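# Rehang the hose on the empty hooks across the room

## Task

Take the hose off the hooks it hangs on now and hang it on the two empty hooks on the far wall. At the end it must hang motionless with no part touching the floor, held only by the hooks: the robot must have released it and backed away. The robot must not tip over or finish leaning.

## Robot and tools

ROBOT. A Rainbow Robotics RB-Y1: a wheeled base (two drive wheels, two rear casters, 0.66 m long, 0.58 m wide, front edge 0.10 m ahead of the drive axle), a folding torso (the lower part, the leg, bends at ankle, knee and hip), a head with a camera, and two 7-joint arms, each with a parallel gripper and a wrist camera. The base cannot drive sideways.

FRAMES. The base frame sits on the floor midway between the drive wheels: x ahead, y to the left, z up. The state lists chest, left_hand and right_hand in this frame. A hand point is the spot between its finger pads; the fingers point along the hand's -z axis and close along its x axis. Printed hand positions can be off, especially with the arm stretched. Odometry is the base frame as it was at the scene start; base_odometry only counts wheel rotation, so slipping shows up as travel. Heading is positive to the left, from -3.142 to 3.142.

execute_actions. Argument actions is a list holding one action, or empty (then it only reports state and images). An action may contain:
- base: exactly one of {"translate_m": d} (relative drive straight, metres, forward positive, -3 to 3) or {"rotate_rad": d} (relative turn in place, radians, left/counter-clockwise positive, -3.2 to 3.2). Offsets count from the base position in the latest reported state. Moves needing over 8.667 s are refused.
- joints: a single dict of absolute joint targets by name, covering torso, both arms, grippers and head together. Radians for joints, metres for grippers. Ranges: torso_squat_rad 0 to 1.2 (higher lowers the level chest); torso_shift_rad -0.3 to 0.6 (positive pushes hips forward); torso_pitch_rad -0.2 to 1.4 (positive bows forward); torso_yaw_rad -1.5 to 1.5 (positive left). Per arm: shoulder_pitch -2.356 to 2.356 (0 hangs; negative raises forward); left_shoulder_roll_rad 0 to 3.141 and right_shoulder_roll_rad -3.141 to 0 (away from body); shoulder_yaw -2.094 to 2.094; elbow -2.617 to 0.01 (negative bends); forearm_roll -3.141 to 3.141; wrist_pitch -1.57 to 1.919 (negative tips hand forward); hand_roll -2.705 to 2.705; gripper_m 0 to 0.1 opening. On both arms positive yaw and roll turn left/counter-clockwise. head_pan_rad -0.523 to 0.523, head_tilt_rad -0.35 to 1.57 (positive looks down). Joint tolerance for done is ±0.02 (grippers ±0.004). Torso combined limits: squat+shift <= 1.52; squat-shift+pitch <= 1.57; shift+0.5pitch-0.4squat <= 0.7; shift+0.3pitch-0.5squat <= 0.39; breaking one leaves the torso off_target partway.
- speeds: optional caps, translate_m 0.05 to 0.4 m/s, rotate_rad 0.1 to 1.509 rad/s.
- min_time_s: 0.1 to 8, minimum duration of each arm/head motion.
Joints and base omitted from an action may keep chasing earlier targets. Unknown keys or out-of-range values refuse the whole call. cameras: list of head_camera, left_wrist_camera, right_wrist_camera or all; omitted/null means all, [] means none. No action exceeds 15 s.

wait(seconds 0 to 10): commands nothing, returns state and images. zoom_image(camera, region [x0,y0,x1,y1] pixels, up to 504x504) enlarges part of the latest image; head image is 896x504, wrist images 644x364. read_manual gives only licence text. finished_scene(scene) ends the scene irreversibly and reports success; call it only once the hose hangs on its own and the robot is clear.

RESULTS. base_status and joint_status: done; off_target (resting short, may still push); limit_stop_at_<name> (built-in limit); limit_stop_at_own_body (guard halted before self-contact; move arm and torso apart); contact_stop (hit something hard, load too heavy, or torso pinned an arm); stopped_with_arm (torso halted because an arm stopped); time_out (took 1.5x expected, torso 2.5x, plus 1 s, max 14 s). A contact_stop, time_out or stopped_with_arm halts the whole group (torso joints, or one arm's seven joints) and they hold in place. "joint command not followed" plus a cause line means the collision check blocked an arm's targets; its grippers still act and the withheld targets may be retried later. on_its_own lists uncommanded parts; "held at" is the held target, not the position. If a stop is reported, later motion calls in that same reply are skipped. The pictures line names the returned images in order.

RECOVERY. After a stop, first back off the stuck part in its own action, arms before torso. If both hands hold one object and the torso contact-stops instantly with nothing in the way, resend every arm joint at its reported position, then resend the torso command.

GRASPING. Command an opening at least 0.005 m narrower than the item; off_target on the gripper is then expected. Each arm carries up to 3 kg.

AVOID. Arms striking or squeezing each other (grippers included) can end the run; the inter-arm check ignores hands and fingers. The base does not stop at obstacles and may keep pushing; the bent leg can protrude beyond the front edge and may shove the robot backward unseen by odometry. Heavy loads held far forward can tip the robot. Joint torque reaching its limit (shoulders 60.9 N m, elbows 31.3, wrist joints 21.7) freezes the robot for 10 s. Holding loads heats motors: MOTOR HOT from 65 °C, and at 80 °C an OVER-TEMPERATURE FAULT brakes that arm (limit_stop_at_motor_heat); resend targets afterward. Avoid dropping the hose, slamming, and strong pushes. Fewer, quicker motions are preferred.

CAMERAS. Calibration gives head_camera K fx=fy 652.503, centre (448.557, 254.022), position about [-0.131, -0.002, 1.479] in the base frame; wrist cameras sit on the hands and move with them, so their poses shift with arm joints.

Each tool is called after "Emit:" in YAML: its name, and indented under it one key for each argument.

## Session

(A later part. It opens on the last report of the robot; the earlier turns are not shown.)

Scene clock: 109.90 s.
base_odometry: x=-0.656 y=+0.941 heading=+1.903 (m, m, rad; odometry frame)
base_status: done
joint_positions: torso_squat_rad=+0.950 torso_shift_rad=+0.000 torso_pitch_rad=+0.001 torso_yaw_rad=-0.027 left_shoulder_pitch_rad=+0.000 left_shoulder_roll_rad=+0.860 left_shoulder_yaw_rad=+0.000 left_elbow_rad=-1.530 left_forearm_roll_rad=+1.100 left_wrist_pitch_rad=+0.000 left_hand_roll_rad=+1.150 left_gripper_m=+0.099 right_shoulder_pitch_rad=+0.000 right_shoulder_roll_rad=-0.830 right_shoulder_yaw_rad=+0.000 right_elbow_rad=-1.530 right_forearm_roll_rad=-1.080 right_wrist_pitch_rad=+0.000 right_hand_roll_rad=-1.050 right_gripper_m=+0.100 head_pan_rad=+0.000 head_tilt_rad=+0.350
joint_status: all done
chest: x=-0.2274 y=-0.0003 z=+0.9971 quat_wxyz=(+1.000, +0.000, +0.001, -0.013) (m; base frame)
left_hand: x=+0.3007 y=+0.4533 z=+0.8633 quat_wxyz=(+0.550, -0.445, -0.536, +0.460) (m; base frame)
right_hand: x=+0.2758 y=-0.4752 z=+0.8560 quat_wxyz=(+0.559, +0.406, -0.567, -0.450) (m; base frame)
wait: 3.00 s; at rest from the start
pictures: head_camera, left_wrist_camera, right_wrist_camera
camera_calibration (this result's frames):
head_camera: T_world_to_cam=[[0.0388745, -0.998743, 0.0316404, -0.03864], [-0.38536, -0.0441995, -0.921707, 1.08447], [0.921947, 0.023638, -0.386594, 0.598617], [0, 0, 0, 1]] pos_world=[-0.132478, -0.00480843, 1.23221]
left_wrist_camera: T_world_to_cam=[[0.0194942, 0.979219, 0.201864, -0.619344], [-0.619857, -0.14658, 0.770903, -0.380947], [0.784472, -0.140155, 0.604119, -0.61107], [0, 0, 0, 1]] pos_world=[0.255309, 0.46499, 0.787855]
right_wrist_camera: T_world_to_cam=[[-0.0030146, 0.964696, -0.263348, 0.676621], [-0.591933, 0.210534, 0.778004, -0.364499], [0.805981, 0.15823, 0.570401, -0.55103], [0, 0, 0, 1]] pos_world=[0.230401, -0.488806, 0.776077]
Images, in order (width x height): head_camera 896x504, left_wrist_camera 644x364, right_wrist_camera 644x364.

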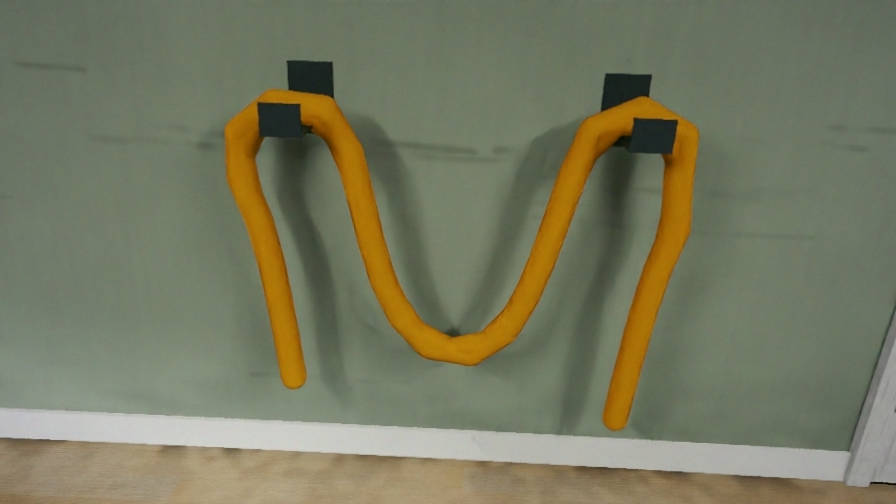

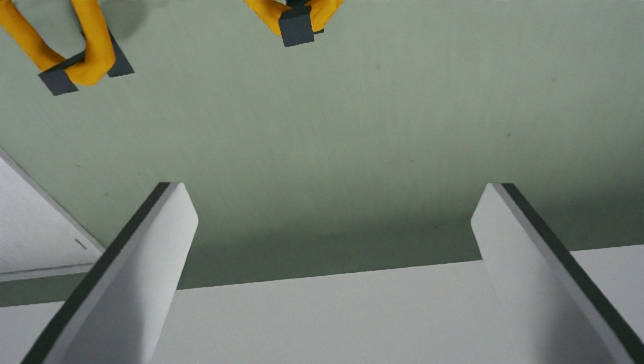

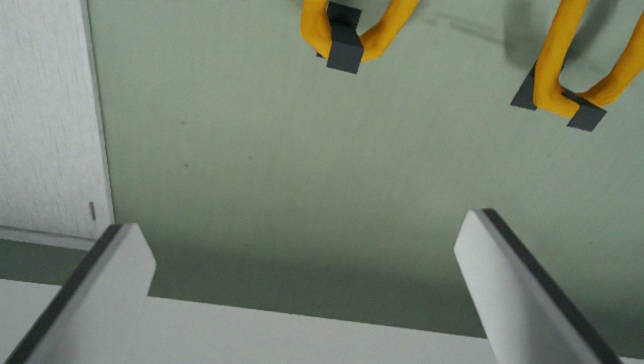

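Emit:
wait:
  seconds: 10

Emit:
wait:
  seconds: 0.7

Scene clock: 120.10 s.
base_odometry: x=-0.656 y=+0.941 heading=+1.903 (m, m, rad; odometry frame)
base_status: done
joint_positions: torso_squat_rad=+0.950 torso_shift_rad=+0.000 torso_pitch_rad=+0.001 torso_yaw_rad=-0.027 left_shoulder_pitch_rad=+0.000 left_shoulder_roll_rad=+0.860 left_shoulder_yaw_rad=+0.000 left_elbow_rad=-1.530 left_forearm_roll_rad=+1.100 left_wrist_pitch_rad=+0.000 left_hand_roll_rad=+1.150 left_gripper_m=+0.099 right_shoulder_pitch_rad=+0.000 right_shoulder_roll_rad=-0.830 right_shoulder_yaw_rad=+0.000 right_elbow_rad=-1.530 right_forearm_roll_rad=-1.080 right_wrist_pitch_rad=+0.000 right_hand_roll_rad=-1.050 right_gripper_m=+0.100 head_pan_rad=+0.000 head_tilt_rad=+0.350
joint_status: all done
chest: x=-0.2274 y=-0.0003 z=+0.9971 quat_wxyz=(+1.000, +0.000, +0.001, -0.013) (m; base frame)
left_hand: x=+0.3007 y=+0.4533 z=+0.8633 quat_wxyz=(+0.550, -0.445, -0.536, +0.460) (m; base frame)
right_hand: x=+0.2758 y=-0.4752 z=+0.8560 quat_wxyz=(+0.559, +0.406, -0.567, -0.450) (m; base frame)
wait: 10.00 s; at rest by 0.07 s
pictures: head_camera, left_wrist_camera, right_wrist_camera
camera_calibration (this result's frames):
head_camera: T_world_to_cam=[[0.0388746, -0.998743, 0.0316404, -0.03864], [-0.38536, -0.0441995, -0.921707, 1.08447], [0.921947, 0.023638, -0.386594, 0.598617], [0, 0, 0, 1]] pos_world=[-0.132478, -0.00480837, 1.23221]
left_wrist_camera: T_world_to_cam=[[0.019494, 0.979219, 0.201864, -0.619344], [-0.619857, -0.14658, 0.770903, -0.380947], [0.784472, -0.140155, 0.604119, -0.61107], [0, 0, 0, 1]] pos_world=[0.255308, 0.46499, 0.787855]
right_wrist_camera: T_world_to_cam=[[-0.00301505, 0.964696, -0.263347, 0.676621], [-0.591933, 0.210533, 0.778004, -0.364499], [0.805981, 0.15823, 0.570401, -0.55103], [0, 0, 0, 1]] pos_world=[0.230401, -0.488805, 0.776077]
Images, in order (width x height): head_camera 896x504, left_wrist_camera 644x364, right_wrist_camera 644x364.

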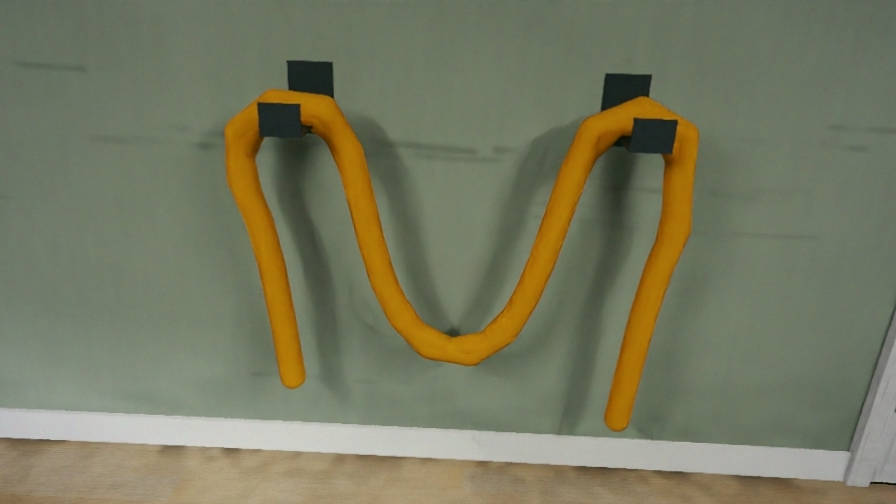

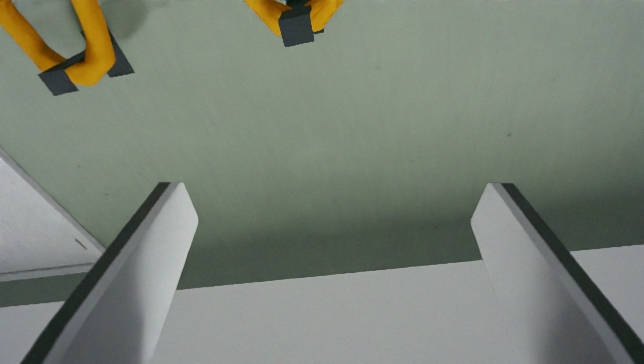

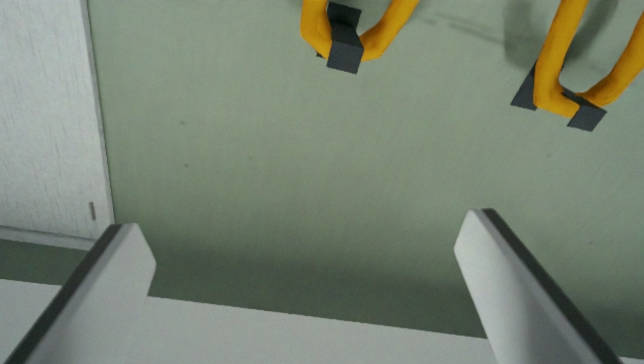

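Scene clock: 120.80 s.
base_odometry: x=-0.656 y=+0.941 heading=+1.903 (m, m, rad; odometry frame)
base_status: done
joint_positions: torso_squat_rad=+0.950 torso_shift_rad=+0.000 torso_pitch_rad=+0.001 torso_yaw_rad=-0.027 left_shoulder_pitch_rad=+0.000 left_shoulder_roll_rad=+0.860 left_shoulder_yaw_rad=+0.000 left_elbow_rad=-1.530 left_forearm_roll_rad=+1.100 left_wrist_pitch_rad=+0.000 left_hand_roll_rad=+1.150 left_gripper_m=+0.099 right_shoulder_pitch_rad=+0.000 right_shoulder_roll_rad=-0.830 right_shoulder_yaw_rad=+0.000 right_elbow_rad=-1.530 right_forearm_roll_rad=-1.080 right_wrist_pitch_rad=+0.000 right_hand_roll_rad=-1.050 right_gripper_m=+0.100 head_pan_rad=+0.000 head_tilt_rad=+0.350
joint_status: all done
chest: x=-0.2274 y=-0.0003 z=+0.9971 quat_wxyz=(+1.000, +0.000, +0.001, -0.013) (m; base frame)
left_hand: x=+0.3007 y=+0.4533 z=+0.8633 quat_wxyz=(+0.550, -0.445, -0.536, +0.460) (m; base frame)
right_hand: x=+0.2758 y=-0.4752 z=+0.8560 quat_wxyz=(+0.559, +0.406, -0.567, -0.450) (m; base frame)
wait: 0.70 s; at rest by 0.27 s
pictures: head_camera, left_wrist_camera, right_wrist_camera
camera_calibration (this result's frames):
head_camera: T_world_to_cam=[[0.0388745, -0.998743, 0.0316404, -0.03864], [-0.38536, -0.0441995, -0.921707, 1.08447], [0.921947, 0.023638, -0.386594, 0.598617], [0, 0, 0, 1]] pos_world=[-0.132479, -0.00480843, 1.23221]
left_wrist_camera: T_world_to_cam=[[0.0194942, 0.97922, 0.201864, -0.619344], [-0.619858, -0.14658, 0.770903, -0.380947], [0.784472, -0.140155, 0.604119, -0.611071], [0, 0, 0, 1]] pos_world=[0.255309, 0.46499, 0.787856]
right_wrist_camera: T_world_to_cam=[[-0.00301466, 0.964696, -0.263347, 0.676621], [-0.591933, 0.210534, 0.778004, -0.364499], [0.805981, 0.158229, 0.570401, -0.55103], [0, 0, 0, 1]] pos_world=[0.230401, -0.488805, 0.776077]
Images, in order (width x height): head_camera 896x504, left_wrist_camera 644x364, right_wrist_camera 644x364.

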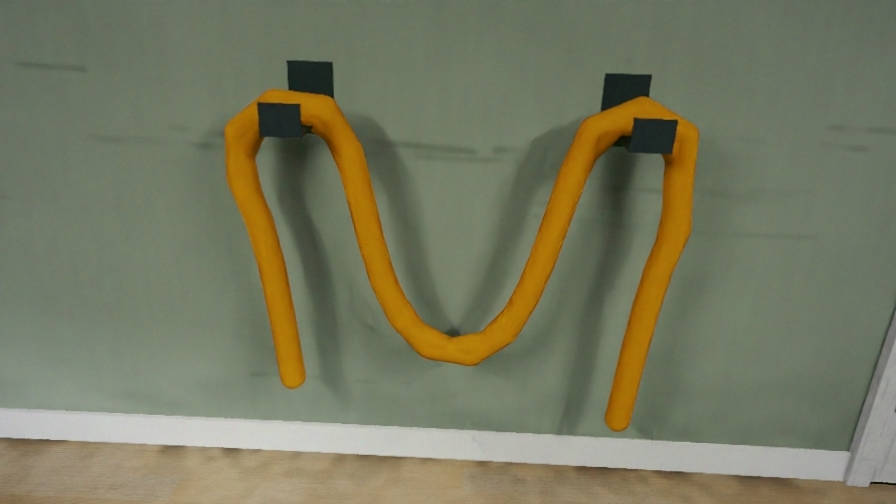

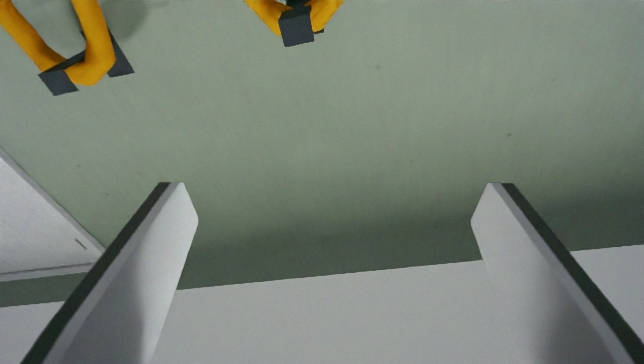

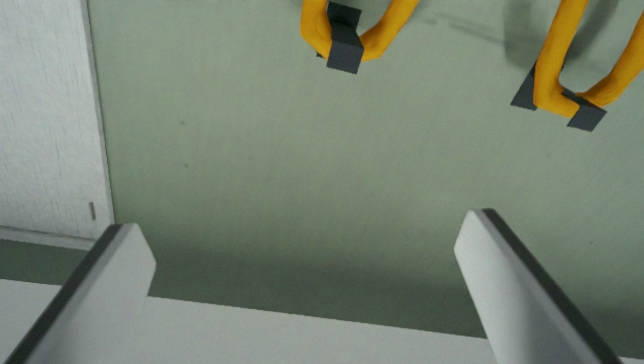

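The hose is still now.

Emit:
finished_scene:
  scene: 1

The scene is finished: the task was done.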